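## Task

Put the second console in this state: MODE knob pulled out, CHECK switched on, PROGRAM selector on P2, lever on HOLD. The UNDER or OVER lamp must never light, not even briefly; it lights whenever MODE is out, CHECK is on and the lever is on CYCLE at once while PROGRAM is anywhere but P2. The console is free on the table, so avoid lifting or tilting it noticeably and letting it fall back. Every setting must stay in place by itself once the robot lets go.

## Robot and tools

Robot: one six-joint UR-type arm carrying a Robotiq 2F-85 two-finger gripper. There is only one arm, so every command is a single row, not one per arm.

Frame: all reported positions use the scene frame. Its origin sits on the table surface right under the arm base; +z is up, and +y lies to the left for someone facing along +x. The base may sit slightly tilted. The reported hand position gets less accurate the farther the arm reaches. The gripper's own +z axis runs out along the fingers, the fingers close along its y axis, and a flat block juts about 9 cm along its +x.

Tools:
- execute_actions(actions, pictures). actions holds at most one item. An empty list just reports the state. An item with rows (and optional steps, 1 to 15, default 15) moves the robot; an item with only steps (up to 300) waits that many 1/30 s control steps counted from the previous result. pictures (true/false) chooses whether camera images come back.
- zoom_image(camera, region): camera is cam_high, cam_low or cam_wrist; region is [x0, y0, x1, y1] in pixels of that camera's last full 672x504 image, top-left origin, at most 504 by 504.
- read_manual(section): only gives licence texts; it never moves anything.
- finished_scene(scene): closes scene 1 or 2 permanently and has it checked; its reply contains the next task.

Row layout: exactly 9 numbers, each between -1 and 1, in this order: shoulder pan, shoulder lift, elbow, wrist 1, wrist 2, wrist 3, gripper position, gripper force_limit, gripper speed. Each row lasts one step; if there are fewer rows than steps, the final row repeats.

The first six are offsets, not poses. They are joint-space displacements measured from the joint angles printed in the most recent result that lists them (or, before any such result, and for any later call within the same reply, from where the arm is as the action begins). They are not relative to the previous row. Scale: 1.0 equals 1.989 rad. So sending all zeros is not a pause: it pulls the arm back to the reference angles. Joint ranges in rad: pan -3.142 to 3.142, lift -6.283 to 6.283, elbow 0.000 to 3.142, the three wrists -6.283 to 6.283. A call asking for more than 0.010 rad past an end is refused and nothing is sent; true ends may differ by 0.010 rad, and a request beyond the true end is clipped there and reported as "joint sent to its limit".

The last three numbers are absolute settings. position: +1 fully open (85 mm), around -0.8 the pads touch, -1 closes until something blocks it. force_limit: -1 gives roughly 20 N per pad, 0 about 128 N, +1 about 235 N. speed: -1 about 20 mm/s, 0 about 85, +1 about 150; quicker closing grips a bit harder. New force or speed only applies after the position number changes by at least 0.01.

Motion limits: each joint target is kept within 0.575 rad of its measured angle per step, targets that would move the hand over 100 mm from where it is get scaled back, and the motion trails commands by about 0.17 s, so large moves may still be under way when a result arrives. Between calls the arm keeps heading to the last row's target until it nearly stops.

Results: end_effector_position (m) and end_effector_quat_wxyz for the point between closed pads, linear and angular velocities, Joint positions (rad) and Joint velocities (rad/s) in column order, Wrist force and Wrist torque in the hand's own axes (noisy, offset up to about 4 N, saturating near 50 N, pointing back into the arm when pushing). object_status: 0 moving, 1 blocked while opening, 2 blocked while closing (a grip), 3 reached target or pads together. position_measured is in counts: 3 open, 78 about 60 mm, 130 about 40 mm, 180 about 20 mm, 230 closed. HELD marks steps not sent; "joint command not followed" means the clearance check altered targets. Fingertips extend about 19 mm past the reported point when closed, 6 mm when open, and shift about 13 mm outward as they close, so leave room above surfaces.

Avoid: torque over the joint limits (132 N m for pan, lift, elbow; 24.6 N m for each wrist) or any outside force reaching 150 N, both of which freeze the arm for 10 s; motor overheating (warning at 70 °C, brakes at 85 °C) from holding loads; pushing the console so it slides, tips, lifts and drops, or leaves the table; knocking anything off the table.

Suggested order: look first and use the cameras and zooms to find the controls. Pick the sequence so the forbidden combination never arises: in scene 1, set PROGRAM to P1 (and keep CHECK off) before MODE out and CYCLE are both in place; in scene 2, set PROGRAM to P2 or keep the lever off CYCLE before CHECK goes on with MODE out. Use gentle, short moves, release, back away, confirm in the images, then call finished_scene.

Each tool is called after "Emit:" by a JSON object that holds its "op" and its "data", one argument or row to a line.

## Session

Emit:
{"op": "execute_actions", "data": {
  "actions": []
}}

Scene clock: 0.00 s of 5400.00 s.
end_effector_position=(+0.3459, +0.0958, +0.1718) position_measured=3 object_status=3 end_effector_quat_wxyz=(+0.065, +0.974, +0.133, +0.171) end_effector_velocity=(+0.000, +0.000, +0.000) end_effector_angular_velocity=(+0.001, -0.001, -0.001)
Joint positions: [ 0.598 -0.83   2.597 -3.69  -2.721  3.058]
Joint velocities: [ 0.    -0.    -0.    -0.    -0.     0.001]
Wrist force (N, on the end effector, along its own x y z axes, offset not removed): no reading
Wrist torque (N m, same axes, about the end effector's origin, offset not removed): no reading
camera_calibration (this result's frames):
cam_wrist: T_world_to_cam=[[0.248682, -0.959193, 0.134558, -0.0139357], [-0.961874, -0.26089, -0.0820683, 0.409676], [0.113824, -0.109019, -0.987501, 0.288949], [0, 0, 0, 1]] pos_world=[0.364633, 0.125014, 0.320834]

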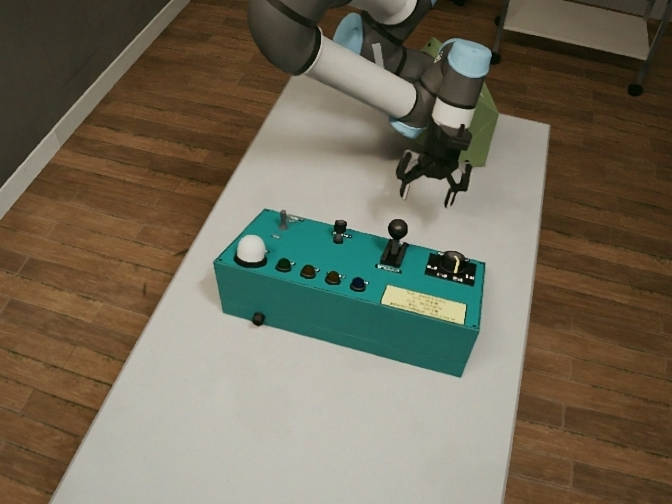

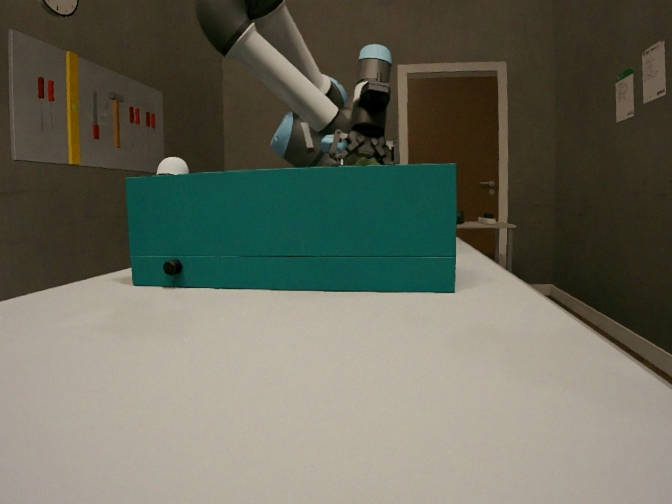

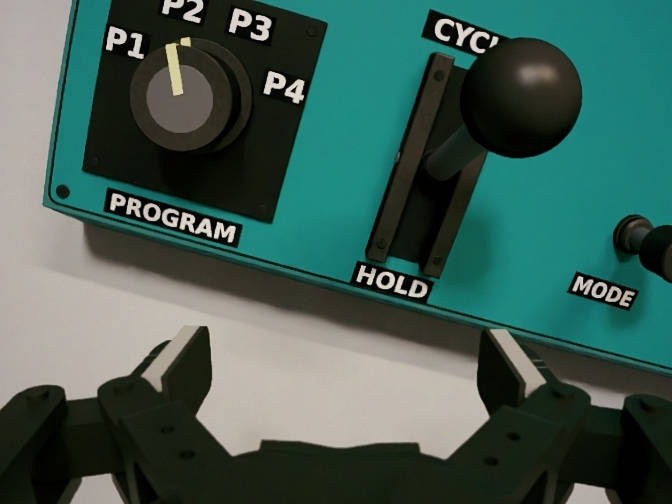

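Emit:
{"op": "execute_actions", "data": {
  "actions": [
    {"rows": [[-0.027,-0.303,-0.0825,0.386,0,0,-1,0,1]], "steps": 15}
  ],
  "pictures": false
}}

Emit:
{"op": "execute_actions", "data": {
  "actions": [
    {"steps": 20}
  ]
}}

Scene clock: 9.90 s of 5400.00 s.
end_effector_position=(+0.4502, +0.0019, +0.2526) position_measured=165 object_status=0 end_effector_quat_wxyz=(+0.071, +0.979, +0.114, +0.154) end_effector_velocity=(+0.021, -0.082, +0.048) end_effector_angular_velocity=(-0.054, +0.086, +0.095)
Joint positions: [ 0.547 -1.391  2.442 -2.99  -2.721  3.058]
Joint velocities: [-0.024 -0.365 -0.075  0.578 -0.     0.001]
Wrist force (N, on the end effector, along its own x y z axes, offset not removed): [-0.2 4.3 0.3]
Wrist torque (N m, same axes, about the end effector's origin, offset not removed): [0.55 -0.03 0.07]
Steps of this call (steps 1 to 90: nothing new was sent; then 6.40 s passed at rest; steps 91 to 105: all 15 steps of this action). Readings (joint positions | what the end effector reports):
91: [0.598 -0.831 2.597 -3.690 -2.721 3.058] | position_measured=3 object_status=0
92: [0.593 -0.840 2.588 -3.681 -2.721 3.058] | position_measured=5 object_status=0
94: [0.582 -0.909 2.555 -3.611 -2.721 3.058] | position_measured=23 object_status=0
98: [0.564 -1.139 2.496 -3.360 -2.721 3.058] | position_measured=73 object_status=0
105: the state above

Scene clock: 10.57 s of 5400.00 s.
end_effector_position=(+0.4523, -0.0076, +0.2581) position_measured=232 object_status=3 end_effector_quat_wxyz=(+0.073, +0.979, +0.120, +0.149) end_effector_velocity=(+0.000, -0.000, +0.000) end_effector_angular_velocity=(+0.000, +0.000, -0.000)
Joint positions: [ 0.544 -1.433  2.433 -2.923 -2.721  3.058]
Joint velocities: [-0.    -0.001 -0.001  0.002  0.    -0.   ]
Wrist force (N, on the end effector, along its own x y z axes, offset not removed): [1.3 4.0 1.0]
Wrist torque (N m, same axes, about the end effector's origin, offset not removed): [0.62 -0.02 0.17]
Steps of this call (steps 1 to 20: the robot went on to your last target). Readings (joint positions | what the end effector reports):
1: [0.546 -1.402 2.440 -2.973 -2.721 3.058] | position_measured=179 object_status=0
2: [0.546 -1.409 2.438 -2.960 -2.721 3.058] | position_measured=192 object_status=0
4: [0.545 -1.420 2.436 -2.944 -2.721 3.058] | position_measured=218 object_status=0
8: [0.545 -1.429 2.434 -2.929 -2.721 3.058] | position_measured=232 object_status=0
20: the state above
camera_calibration (this result's frames):
cam_wrist: T_world_to_cam=[[0.224219, -0.96413, 0.142056, -0.142088], [-0.97198, -0.231797, -0.03904, 0.485826], [0.0705679, -0.129322, -0.989088, 0.370559], [0, 0, 0, 1]] pos_world=[0.477923, 0.0235432, 0.405667]

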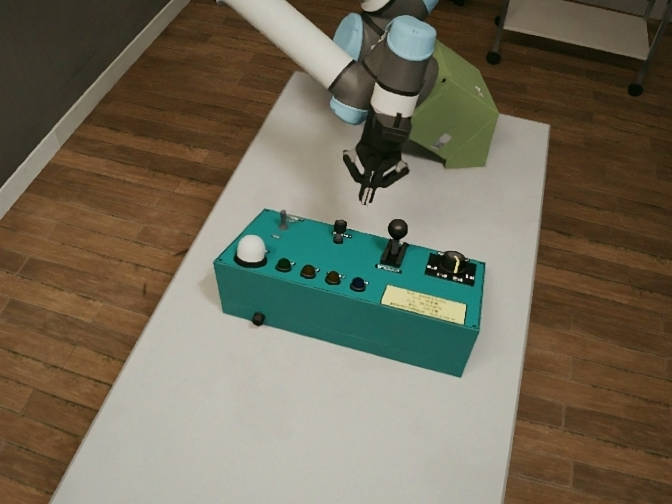

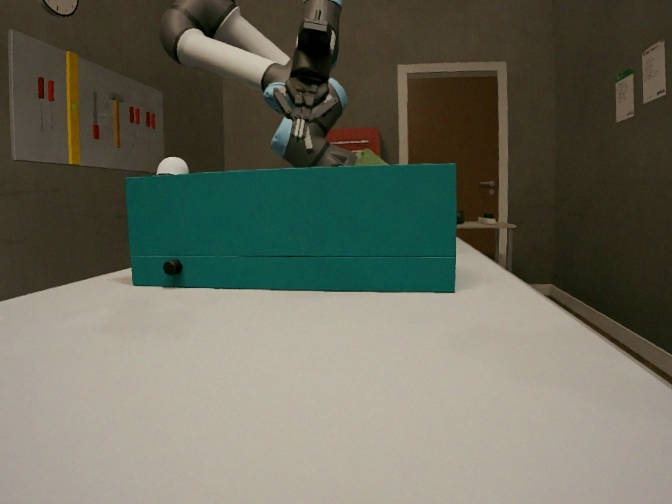

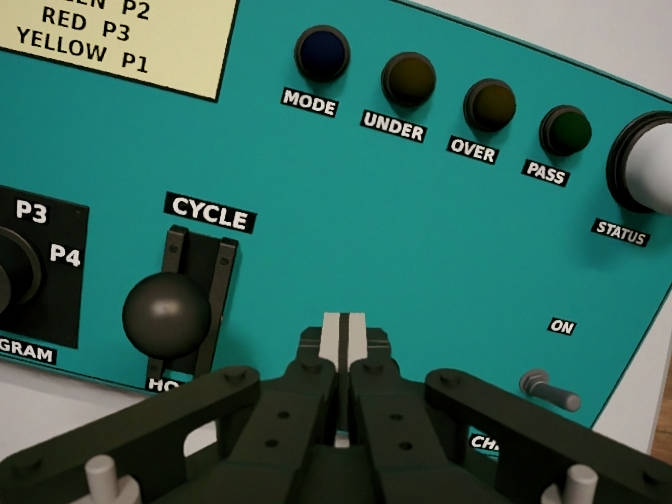

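Emit:
{"op": "execute_actions", "data": {
  "actions": [
    {"rows": [[0.0163,0.1217,-0.0533,-0.0684,0,0,-1,0,1]], "steps": 15}
  ],
  "pictures": false
}}

Scene clock: 15.43 s of 5400.00 s.
end_effector_position=(+0.4797, +0.0614, +0.2447) position_measured=232 object_status=3 end_effector_quat_wxyz=(+0.068, +0.976, +0.128, +0.162) end_effector_velocity=(+0.002, +0.019, -0.007) end_effector_angular_velocity=(-0.002, +0.001, +0.011)
Joint positions: [ 0.576 -1.198  2.33  -3.055 -2.721  3.058]
Joint velocities: [ 0.006  0.06  -0.022 -0.029 -0.     0.   ]
Wrist force (N, on the end effector, along its own x y z axes, offset not removed): [1.5 -2.6 1.3]
Wrist torque (N m, same axes, about the end effector's origin, offset not removed): [-0.41 -0.33 0.00]
Steps of this call (steps 1 to 15: the robot went on to your last target; steps 16 to 90: nothing new was sent; then 1.37 s passed at rest; steps 91 to 105: all 15 steps of this action). Readings (joint positions | what the end effector reports):
91: [0.545 -1.432 2.432 -2.923 -2.721 3.058] | position_measured=232 object_status=3
92: [0.550 -1.424 2.424 -2.932 -2.721 3.058] | position_measured=232 object_status=3
94: [0.561 -1.359 2.386 -2.978 -2.721 3.058] | position_measured=232 object_status=3
98: [0.572 -1.244 2.346 -3.033 -2.721 3.058] | position_measured=232 object_status=3
105: the state above

Emit:
{"op": "execute_actions", "data": {
  "actions": [
    {"rows": [[-0.0488,0.0368,0.0223,-0.059,0,0,-1,0,1]], "steps": 15}
  ]
}}

Scene clock: 19.90 s of 5400.00 s.
end_effector_position=(+0.4623, +0.0504, +0.1918) position_measured=232 object_status=3 end_effector_quat_wxyz=(+0.083, +0.983, +0.105, +0.124) end_effector_velocity=(-0.004, -0.003, -0.010) end_effector_angular_velocity=(-0.005, +0.014, -0.014)
Joint positions: [ 0.481 -1.126  2.373 -3.17  -2.721  3.058]
Joint velocities: [-0.02   0.013  0.009 -0.023  0.001  0.001]
Wrist force (N, on the end effector, along its own x y z axes, offset not removed): [8.3 4.0 -2.3]
Wrist torque (N m, same axes, about the end effector's origin, offset not removed): [-0.11 -0.20 0.21]
Steps of this call (steps 1 to 15: the robot went on to your last target; steps 16 to 90: nothing new was sent; then 0.97 s passed at rest; steps 91 to 105: all 15 steps of this action). Readings (joint positions | what the end effector reports):
91: [0.576 -1.190 2.328 -3.060 -2.721 3.058] | position_measured=232 object_status=3
92: [0.568 -1.183 2.334 -3.069 -2.721 3.058] | position_measured=232 object_status=3
94: [0.533 -1.159 2.350 -3.108 -2.721 3.058] | position_measured=232 object_status=3
98: [0.496 -1.136 2.366 -3.153 -2.721 3.058] | position_measured=232 object_status=3
105: the state above
camera_calibration (this result's frames):
cam_wrist: T_world_to_cam=[[0.194167, -0.969147, 0.151831, -0.0667222], [-0.980771, -0.194893, 0.0102291, 0.499178], [0.0196772, -0.150897, -0.988354, 0.336296], [0, 0, 0, 1]] pos_world=[0.495918, 0.0833689, 0.337404]

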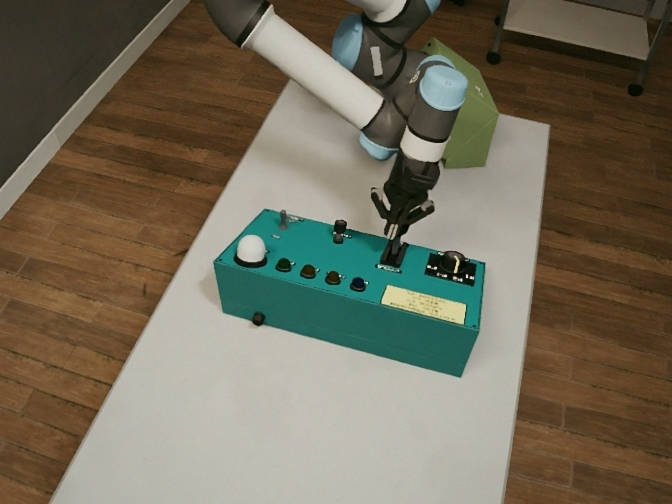

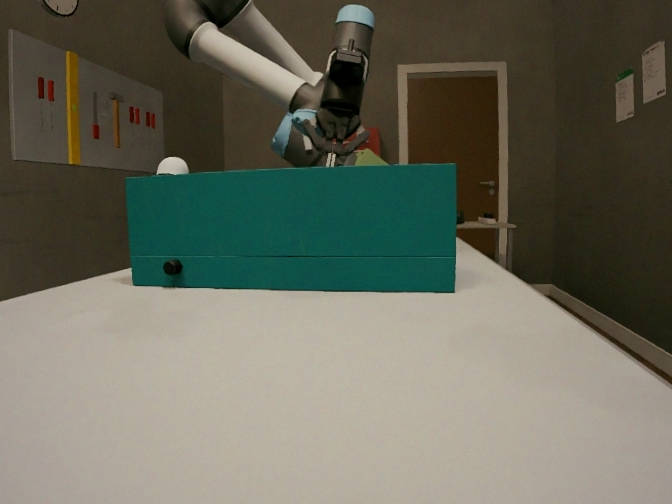

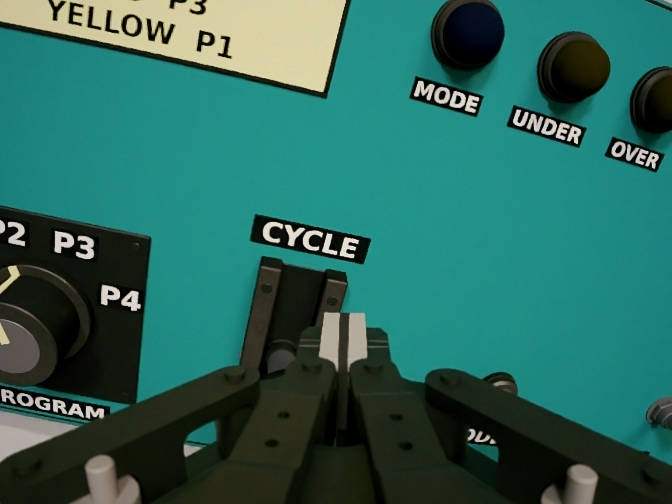

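Emit:
{"op": "execute_actions", "data": {
  "actions": [
    {"rows": [[0.0266,0.0111,0.054,-0.0652,0,0,-1,0,1]], "steps": 15}
  ]
}}

Scene clock: 23.60 s of 5400.00 s.
end_effector_position=(+0.4199, +0.0591, +0.1972) position_measured=232 object_status=3 end_effector_quat_wxyz=(+0.075, +0.980, +0.117, +0.145) end_effector_velocity=(-0.008, +0.000, +0.001) end_effector_angular_velocity=(+0.004, -0.008, +0.004)
Joint positions: [ 0.533 -1.105  2.478 -3.297 -2.721  3.058]
Joint velocities: [ 0.009  0.003  0.021 -0.026  0.     0.   ]
Wrist force (N, on the end effector, along its own x y z axes, offset not removed): [0.5 2.0 2.1]
Wrist torque (N m, same axes, about the end effector's origin, offset not removed): [0.39 -0.01 0.07]
Steps of this call (steps 1 to 15: the robot went on to your last target; steps 16 to 90: nothing new was sent; then 0.20 s passed at rest; steps 91 to 105: all 15 steps of this action). Readings (joint positions | what the end effector reports):
91: [0.480 -1.124 2.375 -3.174 -2.721 3.058] | position_measured=232 object_status=3
92: [0.487 -1.121 2.383 -3.183 -2.721 3.058] | position_measured=232 object_status=3
94: [0.506 -1.114 2.421 -3.226 -2.721 3.058] | position_measured=232 object_status=3
98: [0.525 -1.107 2.462 -3.276 -2.721 3.058] | position_measured=232 object_status=3
105: the state above
camera_calibration (this result's frames):
cam_wrist: T_world_to_cam=[[0.218236, -0.965274, 0.143597, -0.0596405], [-0.973943, -0.224733, -0.0304993, 0.466156], [0.0617112, -0.133199, -0.989166, 0.325202], [0, 0, 0, 1]] pos_world=[0.446957, 0.090508, 0.34446]

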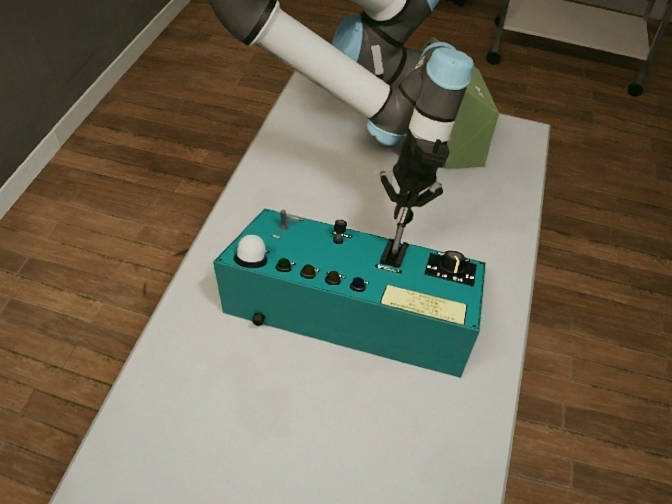

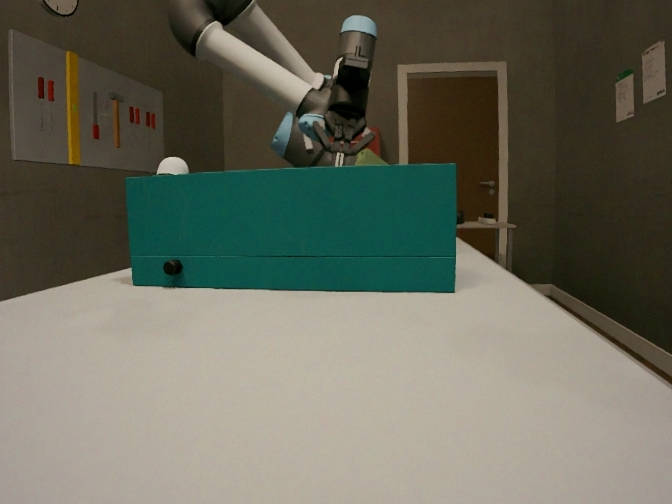

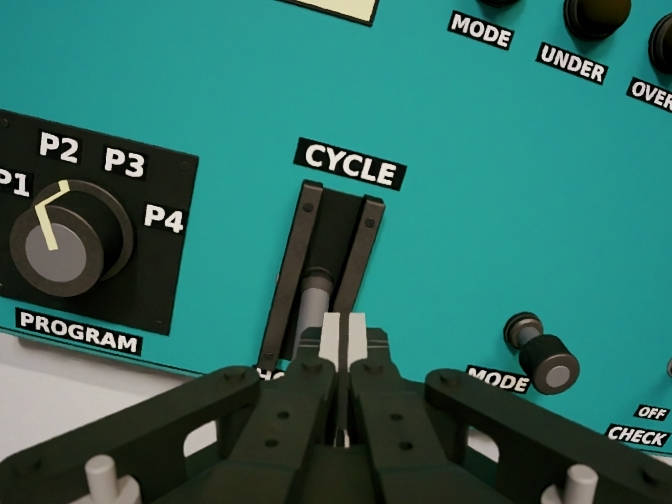

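Emit:
{"op": "execute_actions", "data": {
  "actions": [
    {"rows": [[-0.075,-0.367,0.148,0.219,0,0,-1,0,1]], "steps": 15}
  ],
  "pictures": false
}}

Emit:
{"op": "execute_actions", "data": {
  "actions": [
    {"steps": 20}
  ]
}}

Scene clock: 34.10 s of 5400.00 s.
end_effector_position=(+0.3244, -0.0971, +0.2116) position_measured=232 object_status=3 end_effector_quat_wxyz=(+0.097, +0.988, +0.090, +0.084) end_effector_velocity=(-0.068, -0.092, +0.023) end_effector_angular_velocity=(+0.005, -0.028, -0.163)
Joint positions: [ 0.393 -1.77   2.754 -2.891 -2.721  3.058]
Joint velocities: [-0.074 -0.554  0.155  0.253 -0.     0.001]
Wrist force (N, on the end effector, along its own x y z axes, offset not removed): [1.4 5.0 -0.2]
Wrist torque (N m, same axes, about the end effector's origin, offset not removed): [0.80 -0.28 0.18]
Steps of this call (steps 1 to 15: the robot went on to your last target; steps 16 to 90: nothing new was sent; then 7.00 s passed at rest; steps 91 to 105: all 15 steps of this action). Readings (joint positions | what the end effector reports):
91: [0.534 -1.105 2.481 -3.299 -2.721 3.058] | position_measured=232 object_status=3
92: [0.525 -1.114 2.490 -3.290 -2.721 3.058] | position_measured=232 object_status=3
94: [0.494 -1.182 2.544 -3.224 -2.721 3.058] | position_measured=232 object_status=3
98: [0.442 -1.430 2.650 -3.058 -2.721 3.058] | position_measured=232 object_status=3
105: the state above

Scene clock: 34.77 s of 5400.00 s.
end_effector_position=(+0.3162, -0.1072, +0.2139) position_measured=232 object_status=3 end_effector_quat_wxyz=(+0.098, +0.988, +0.081, +0.084) end_effector_velocity=(-0.000, -0.000, -0.000) end_effector_angular_velocity=(-0.000, +0.000, +0.001)
Joint positions: [ 0.384 -1.834  2.772 -2.861 -2.721  3.058]
Joint velocities: [-0.001 -0.002  0.001  0.001 -0.    -0.001]
Wrist force (N, on the end effector, along its own x y z axes, offset not removed): [0.1 1.3 -2.5]
Wrist torque (N m, same axes, about the end effector's origin, offset not removed): [0.04 -0.06 -0.01]
Steps of this call (steps 1 to 20: the robot went on to your last target). Readings (joint positions | what the end effector reports):
1: [0.390 -1.787 2.759 -2.883 -2.721 3.058] | position_measured=232 object_status=3
2: [0.389 -1.799 2.762 -2.878 -2.721 3.058] | position_measured=232 object_status=3
4: [0.387 -1.814 2.766 -2.870 -2.721 3.058] | position_measured=232 object_status=3
8: [0.385 -1.828 2.770 -2.864 -2.721 3.058] | position_measured=232 object_status=3
20: the state above
camera_calibration (this result's frames):
cam_wrist: T_world_to_cam=[[0.149344, -0.974057, 0.17003, -0.184759], [-0.986922, -0.136289, 0.0860874, 0.316975], [-0.0606807, -0.180663, -0.981671, 0.357991], [0, 0, 0, 1]] pos_world=[0.362145, -0.0720895, 0.355557]

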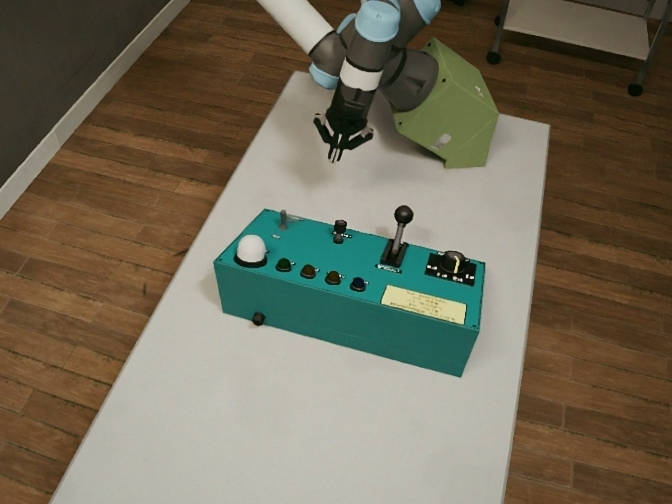

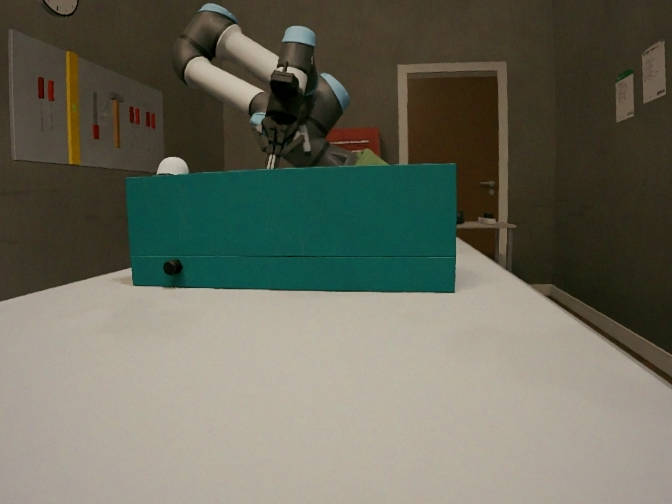

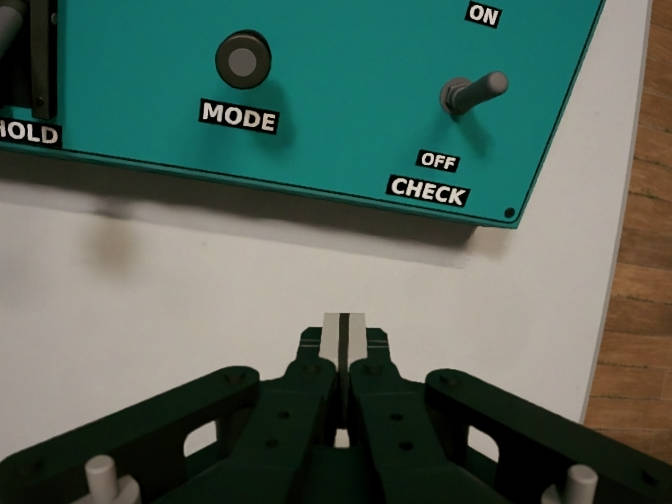

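Emit:
{"op": "zoom_image", "data": {
  "camera": "cam_high",
  "region": [220, 190, 380, 290]
}}

Region (220, 190, 380, 290) of cam_high's 672x504 image, scaled by 3.150, with more detail than that image has; it fills the top 315 rows of this view, and the rest is white.

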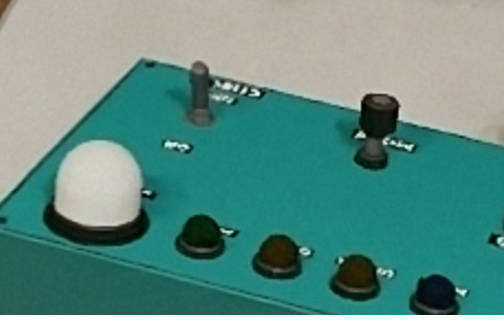

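Emit:
{"op": "execute_actions", "data": {
  "actions": [
    {"rows": [[-0.181,-0.0136,-0.075,0.0885,0,0,-1,0,1]], "steps": 15}
  ],
  "pictures": false
}}

Emit:
{"op": "execute_actions", "data": {
  "actions": [
    {"steps": 15}
  ],
  "pictures": false
}}

Scene clock: 42.93 s of 5400.00 s.
end_effector_position=(+0.3331, -0.1958, +0.1645) position_measured=232 object_status=3 end_effector_quat_wxyz=(+0.150, +0.987, -0.005, -0.057) end_effector_velocity=(-0.005, -0.029, -0.017) end_effector_angular_velocity=(-0.035, +0.082, -0.063)
Joint positions: [ 0.037 -1.861  2.627 -2.69  -2.721  3.058]
Joint velocities: [-0.11  -0.005 -0.033  0.04   0.    -0.002]
Wrist force (N, on the end effector, along its own x y z axes, offset not removed): [1.0 1.8 1.3]
Wrist torque (N m, same axes, about the end effector's origin, offset not removed): [0.26 0.01 0.13]
Steps of this call (steps 1 to 15: the robot went on to your last target; steps 16 to 90: nothing new was sent; then 4.67 s passed at rest; steps 91 to 105: all 15 steps of this action). Readings (joint positions | what the end effector reports):
91: [0.383 -1.835 2.772 -2.860 -2.721 3.058] | position_measured=232 object_status=3
92: [0.374 -1.839 2.763 -2.851 -2.721 3.058] | position_measured=232 object_status=3
94: [0.305 -1.848 2.715 -2.797 -2.721 3.058] | position_measured=232 object_status=3
98: [0.121 -1.857 2.652 -2.721 -2.721 3.058] | position_measured=232 object_status=3
105: the state above

Scene clock: 43.43 s of 5400.00 s.
end_effector_position=(+0.3325, -0.1992, +0.1626) position_measured=232 object_status=3 end_effector_quat_wxyz=(+0.152, +0.986, -0.008, -0.062) end_effector_velocity=(-0.000, -0.000, -0.000) end_effector_angular_velocity=(-0.001, +0.001, -0.001)
Joint positions: [ 0.024 -1.861  2.623 -2.685 -2.721  3.058]
Joint velocities: [-0.002 -0.    -0.     0.    -0.     0.001]
Wrist force (N, on the end effector, along its own x y z axes, offset not removed): [0.3 -1.1 0.9]
Wrist torque (N m, same axes, about the end effector's origin, offset not removed): [-0.25 -0.08 0.04]
Steps of this call (steps 1 to 15: the robot went on to your last target). Readings (joint positions | what the end effector reports):
1: [0.034 -1.861 2.626 -2.689 -2.721 3.058] | position_measured=232 object_status=3
2: [0.031 -1.861 2.625 -2.688 -2.721 3.058] | position_measured=232 object_status=3
4: [0.028 -1.861 2.624 -2.687 -2.721 3.058] | position_measured=232 object_status=3
8: [0.025 -1.861 2.623 -2.686 -2.721 3.058] | position_measured=232 object_status=3
15: the state above

Emit:
{"op": "execute_actions", "data": {
  "actions": [
    {"rows": [[0.0176,0.151,-0.0714,-0.0795,0,0,-1,0,1]], "steps": 15}
  ]
}}

Scene clock: 48.90 s of 5400.00 s.
end_effector_position=(+0.4032, -0.1625, +0.1330) position_measured=232 object_status=3 end_effector_quat_wxyz=(+0.147, +0.988, +0.000, -0.048) end_effector_velocity=(+0.013, +0.015, -0.012) end_effector_angular_velocity=(+0.004, +0.006, +0.017)
Joint positions: [ 0.058 -1.571  2.485 -2.839 -2.721  3.058]
Joint velocities: [ 0.007  0.082 -0.031 -0.035 -0.    -0.   ]
Wrist force (N, on the end effector, along its own x y z axes, offset not removed): [1.5 -0.8 -0.6]
Wrist torque (N m, same axes, about the end effector's origin, offset not removed): [-0.31 -0.21 0.11]
Steps of this call (steps 1 to 15: the robot went on to your last target; steps 16 to 90: nothing new was sent; then 1.97 s passed at rest; steps 91 to 105: all 15 steps of this action). Readings (joint positions | what the end effector reports):
91: [0.025 -1.861 2.622 -2.686 -2.721 3.058] | position_measured=232 object_status=3
92: [0.030 -1.852 2.613 -2.695 -2.721 3.058] | position_measured=232 object_status=3
94: [0.042 -1.783 2.565 -2.747 -2.721 3.058] | position_measured=232 object_status=3
98: [0.053 -1.633 2.508 -2.813 -2.721 3.058] | position_measured=232 object_status=3
105: the state above
camera_calibration (this result's frames):
cam_wrist: T_world_to_cam=[[0.00909331, -0.967285, 0.253531, -0.191225], [-0.943865, 0.0754218, 0.321606, 0.388005], [-0.330207, -0.242223, -0.9123, 0.363324], [0, 0, 0, 1]] pos_world=[0.487935, -0.126227, 0.255157]

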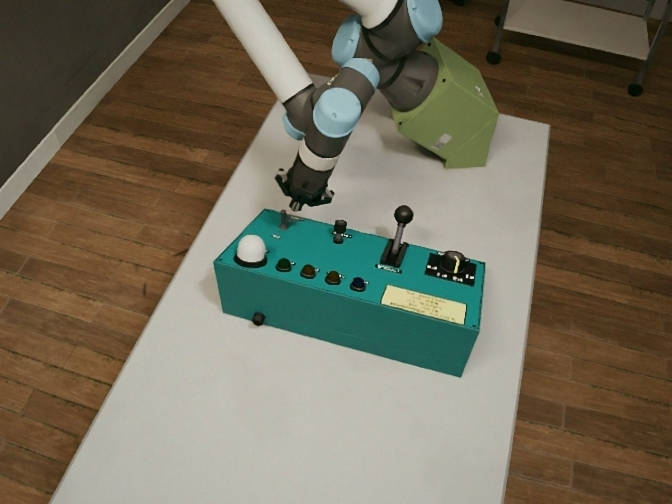

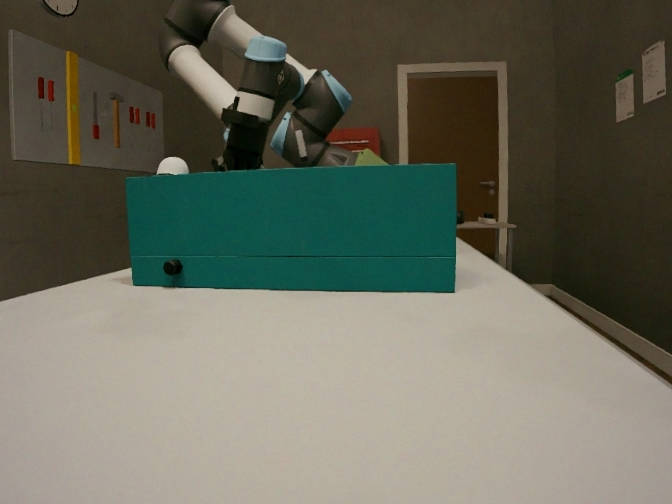

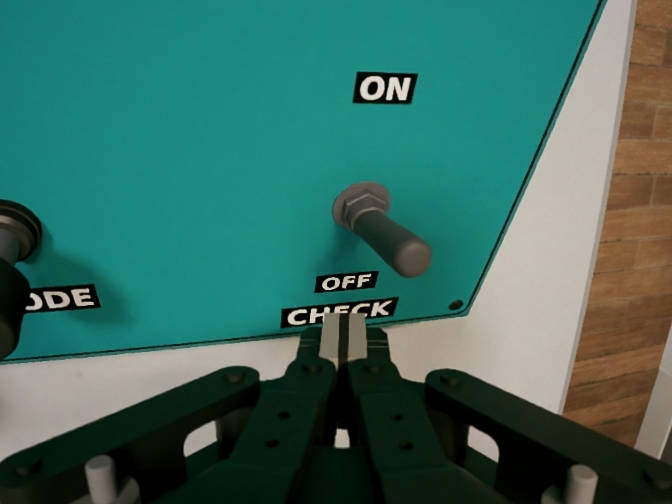

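Emit:
{"op": "execute_actions", "data": {
  "actions": [
    {"rows": [[0.0173,0.0026,-0.061,0.0583,0,0,-1,0,1]], "steps": 15}
  ]
}}

Scene clock: 53.87 s of 5400.00 s.
end_effector_position=(+0.4512, -0.1681, +0.1490) position_measured=232 object_status=3 end_effector_quat_wxyz=(+0.142, +0.989, +0.008, -0.034) end_effector_velocity=(+0.010, -0.003, +0.004) end_effector_angular_velocity=(+0.001, -0.006, +0.001)
Joint positions: [ 0.092 -1.565  2.366 -2.726 -2.721  3.058]
Joint velocities: [ 0.006 -0.002 -0.025  0.024 -0.001  0.001]
Wrist force (N, on the end effector, along its own x y z axes, offset not removed): [0.9 -1.1 -4.6]
Wrist torque (N m, same axes, about the end effector's origin, offset not removed): [-0.11 -0.55 0.03]
Steps of this call (steps 1 to 15: the robot went on to your last target; steps 16 to 90: nothing new was sent; then 1.47 s passed at rest; steps 91 to 105: all 15 steps of this action). Readings (joint positions | what the end effector reports):
91: [0.060 -1.561 2.480 -2.843 -2.721 3.058] | position_measured=232 object_status=3
92: [0.065 -1.562 2.471 -2.834 -2.721 3.058] | position_measured=232 object_status=3
94: [0.076 -1.563 2.430 -2.792 -2.721 3.058] | position_measured=232 object_status=3
98: [0.088 -1.565 2.384 -2.745 -2.721 3.058] | position_measured=232 object_status=3
105: the state above
camera_calibration (this result's frames):
cam_wrist: T_world_to_cam=[[0.0219769, -0.969636, 0.243563, -0.205929], [-0.952928, 0.0533725, 0.298462, 0.432354], [-0.302399, -0.238657, -0.92282, 0.382034], [0, 0, 0, 1]] pos_world=[0.532055, -0.131577, 0.273664]

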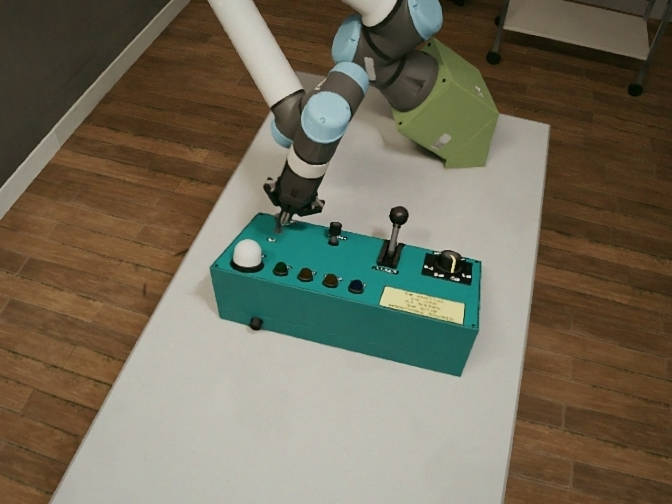

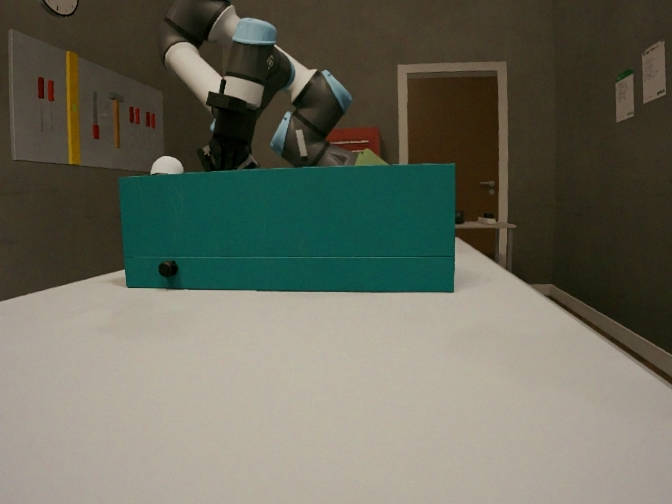

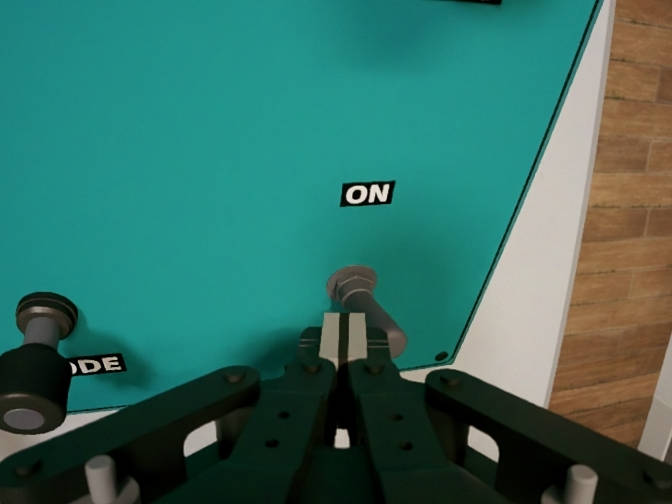

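Lift and look.

Emit:
{"op": "execute_actions", "data": {
  "actions": [
    {"rows": [[0.05,-0.056,0,0.056,0,0,1,0,1]], "steps": 15}
  ]
}}

Scene clock: 55.83 s of 5400.00 s.
end_effector_position=(+0.4559, -0.1663, +0.1976) position_measured=70 object_status=0 end_effector_quat_wxyz=(+0.128, +0.991, +0.032, +0.006) end_effector_velocity=(-0.000, -0.000, +0.009) end_effector_angular_velocity=(+0.006, -0.014, +0.011)
Joint positions: [ 0.189 -1.674  2.366 -2.618 -2.721  3.058]
Joint velocities: [ 0.019 -0.022  0.     0.022 -0.     0.   ]
Wrist force (N, on the end effector, along its own x y z axes, offset not removed): [0.9 0.8 2.3]
Wrist torque (N m, same axes, about the end effector's origin, offset not removed): [0.09 -0.14 0.09]
Steps of this call (steps 1 to 15: the robot went on to your last target; steps 16 to 44: nothing new was sent; steps 45 to 59: all 15 steps of this action). Readings (joint positions | what the end effector reports):
45: [0.094 -1.566 2.363 -2.723 -2.721 3.058] | position_measured=232 object_status=0
46: [0.102 -1.575 2.363 -2.714 -2.721 3.058] | position_measured=231 object_status=0
48: [0.137 -1.614 2.364 -2.676 -2.721 3.058] | position_measured=213 object_status=0
52: [0.174 -1.657 2.365 -2.634 -2.721 3.058] | position_measured=162 object_status=0
59: the state above
camera_calibration (this result's frames):
cam_wrist: T_world_to_cam=[[0.0617838, -0.974413, 0.216108, -0.229587], [-0.973086, -0.0106461, 0.230196, 0.434337], [-0.222005, -0.224514, -0.948845, 0.39953], [0, 0, 0, 1]] pos_world=[0.52553, -0.129389, 0.328725]

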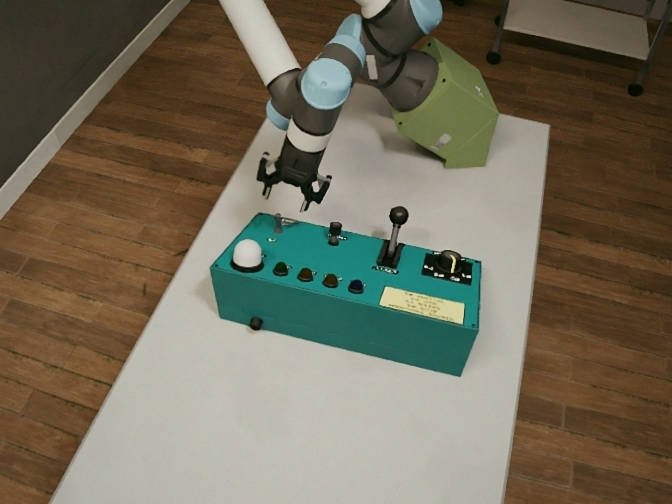

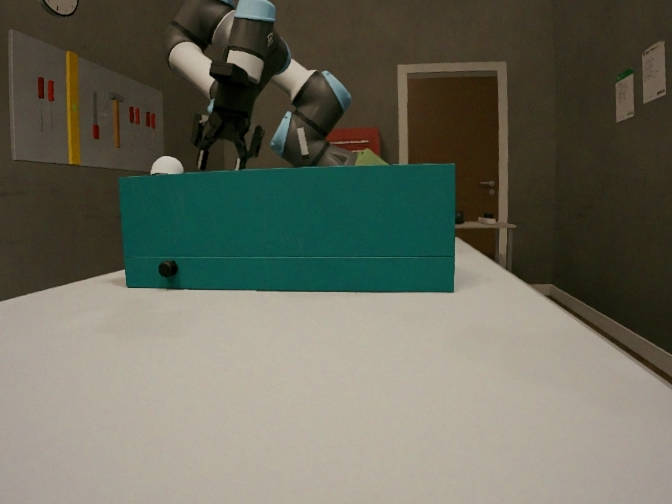

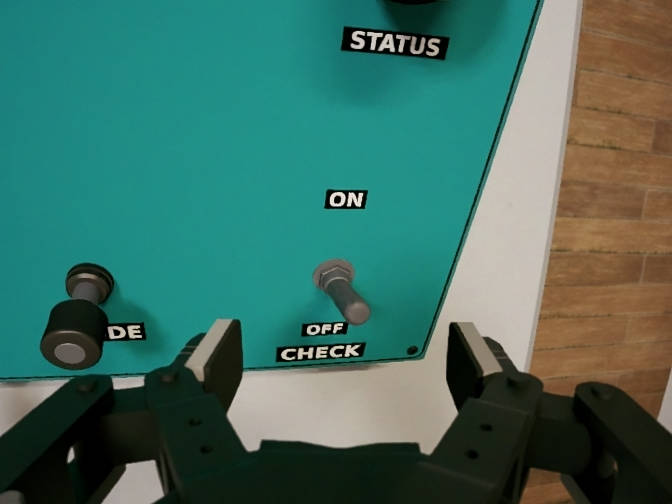

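Emit:
{"op": "execute_actions", "data": {
  "actions": [
    {"rows": [[-0.0664,-0.0209,0.0531,-0.0323,0,0,-1,0,1]], "steps": 15}
  ],
  "pictures": false
}}

Scene clock: 62.43 s of 5400.00 s.
end_effector_position=(+0.4019, -0.1923, +0.1603) position_measured=165 object_status=0 end_effector_quat_wxyz=(+0.147, +0.988, +0.000, -0.047) end_effector_velocity=(-0.012, -0.005, -0.008) end_effector_angular_velocity=(-0.009, +0.022, -0.016)
Joint positions: [ 0.061 -1.715  2.469 -2.68  -2.721  3.058]
Joint velocities: [-0.029 -0.006  0.021 -0.012  0.     0.001]
Wrist force (N, on the end effector, along its own x y z axes, offset not removed): [-0.8 2.8 4.8]
Wrist torque (N m, same axes, about the end effector's origin, offset not removed): [0.32 0.22 0.03]
Steps of this call (steps 1 to 15: the robot went on to your last target; steps 16 to 90: nothing new was sent; then 3.10 s passed at rest; steps 91 to 105: all 15 steps of this action). Readings (joint positions | what the end effector reports):
91: [0.191 -1.677 2.367 -2.616 -2.721 3.058] | position_measured=3 object_status=0
92: [0.182 -1.683 2.375 -2.623 -2.721 3.058] | position_measured=5 object_status=0
94: [0.137 -1.696 2.413 -2.647 -2.721 3.058] | position_measured=23 object_status=0
98: [0.082 -1.709 2.453 -2.671 -2.721 3.058] | position_measured=73 object_status=0
105: the state above

Emit:
{"op": "execute_actions", "data": {
  "actions": [
    {"rows": [[-0.0075,0.076,-0.0925,0.0166,0,0,-1,0,1]], "steps": 15}
  ]
}}

Scene clock: 68.30 s of 5400.00 s.
end_effector_position=(+0.4704, -0.1943, +0.1434) position_measured=232 object_status=3 end_effector_quat_wxyz=(+0.149, +0.987, -0.003, -0.053) end_effector_velocity=(+0.017, -0.000, -0.004) end_effector_angular_velocity=(-0.001, -0.001, -0.004)
Joint positions: [ 0.046 -1.568  2.29  -2.648 -2.721  3.058]
Joint velocities: [-0.002  0.033 -0.043  0.006 -0.     0.   ]
Wrist force (N, on the end effector, along its own x y z axes, offset not removed): [-21.0 10.3 -8.8]
Wrist torque (N m, same axes, about the end effector's origin, offset not removed): [0.42 -0.24 -0.02]
Steps of this call (steps 1 to 15: the robot went on to your last target; steps 16 to 90: nothing new was sent; then 2.37 s passed at rest; steps 91 to 105: all 15 steps of this action). Readings (joint positions | what the end effector reports):
91: [0.057 -1.715 2.471 -2.681 -2.721 3.058] | position_measured=232 object_status=3
92: [0.055 -1.706 2.462 -2.676 -2.721 3.058] | position_measured=232 object_status=3
94: [0.051 -1.656 2.405 -2.665 -2.721 3.058] | position_measured=232 object_status=3
98: [0.047 -1.593 2.323 -2.653 -2.721 3.058] | position_measured=232 object_status=3
105: the state above
camera_calibration (this result's frames):
cam_wrist: T_world_to_cam=[[0.00415009, -0.96626, 0.257537, -0.223324], [-0.940294, 0.0838804, 0.329866, 0.449237], [-0.340338, -0.243529, -0.90822, 0.391223], [0, 0, 0, 1]] pos_world=[0.55649, -0.158196, 0.264643]

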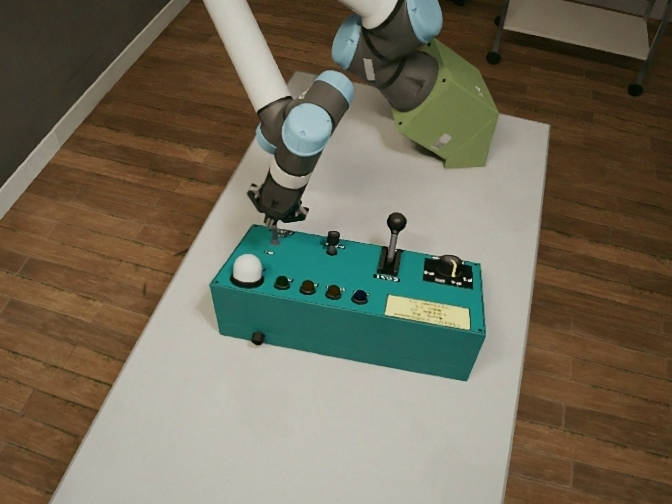

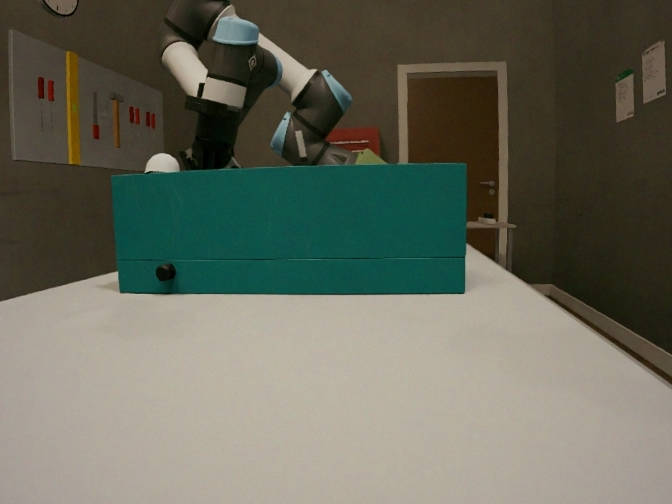

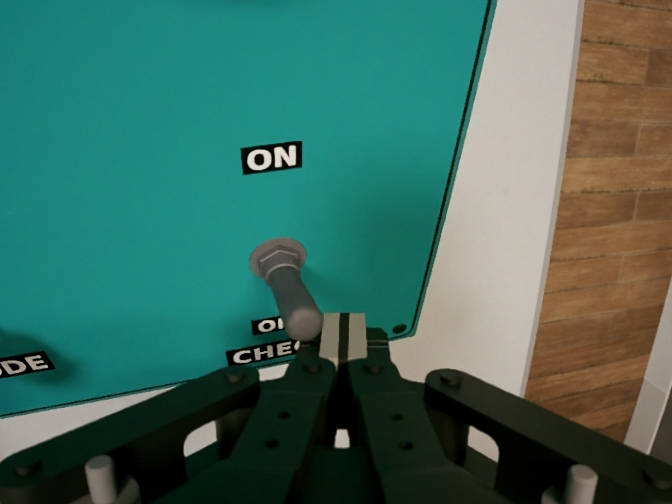

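Emit:
{"op": "execute_actions", "data": {
  "actions": [
    {"rows": [[0.03,-0.11,0.07,0.04,0,0,1,0,1]], "steps": 15}
  ]
}}

Scene clock: 73.80 s of 5400.00 s.
end_effector_position=(+0.4168, -0.2015, +0.1870) position_measured=70 object_status=0 end_effector_quat_wxyz=(+0.140, +0.990, +0.012, -0.029) end_effector_velocity=(-0.013, -0.003, +0.009) end_effector_angular_velocity=(+0.002, -0.013, -0.000)
Joint positions: [ 0.104 -1.78   2.426 -2.57  -2.721  3.058]
Joint velocities: [ 0.011 -0.055  0.031  0.015 -0.     0.   ]
Wrist force (N, on the end effector, along its own x y z axes, offset not removed): [1.8 -3.4 0.7]
Wrist torque (N m, same axes, about the end effector's origin, offset not removed): [-0.69 -0.25 0.30]
Steps of this call (steps 1 to 15: the robot went on to your last target; steps 16 to 90: nothing new was sent; then 2.00 s passed at rest; steps 91 to 105: all 15 steps of this action). Readings (joint positions | what the end effector reports):
91: [0.046 -1.564 2.286 -2.647 -2.721 3.058] | position_measured=232 object_status=0
92: [0.053 -1.573 2.294 -2.639 -2.721 3.058] | position_measured=231 object_status=0
94: [0.075 -1.636 2.343 -2.610 -2.720 3.058] | position_measured=213 object_status=0
98: [0.096 -1.739 2.402 -2.582 -2.721 3.058] | position_measured=162 object_status=0
105: the state above
camera_calibration (this result's frames):
cam_wrist: T_world_to_cam=[[0.0278775, -0.97039, 0.239929, -0.248712], [-0.955722, 0.0444673, 0.290893, 0.390802], [-0.292949, -0.237415, -0.926183, 0.395688], [0, 0, 0, 1]] pos_world=[0.496347, -0.164783, 0.312471]

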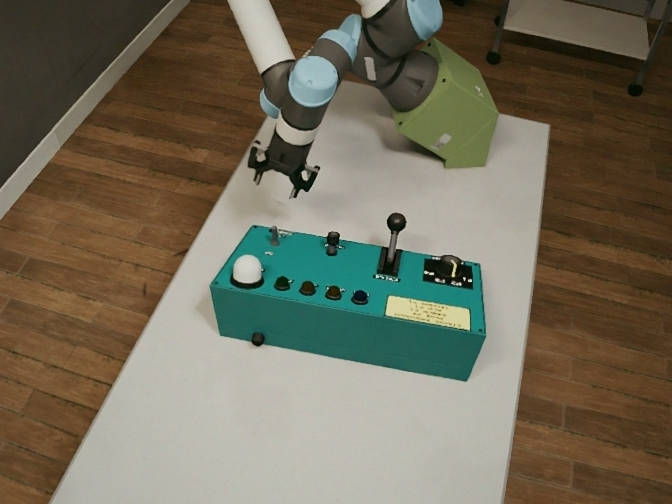

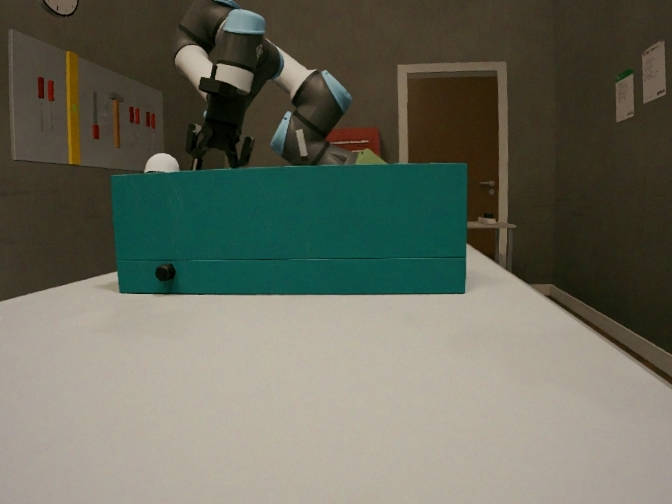

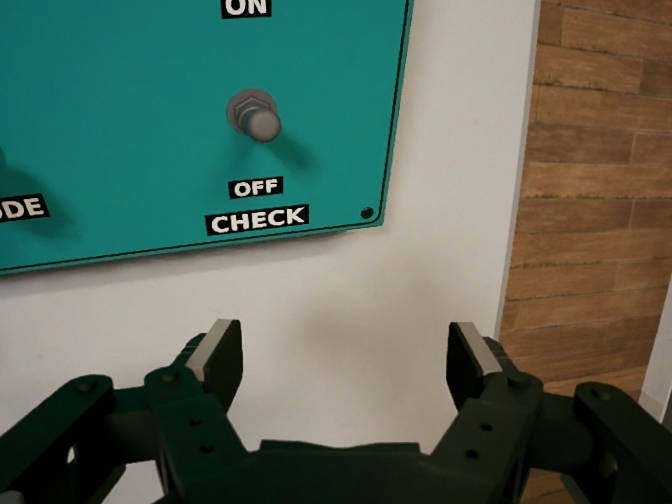

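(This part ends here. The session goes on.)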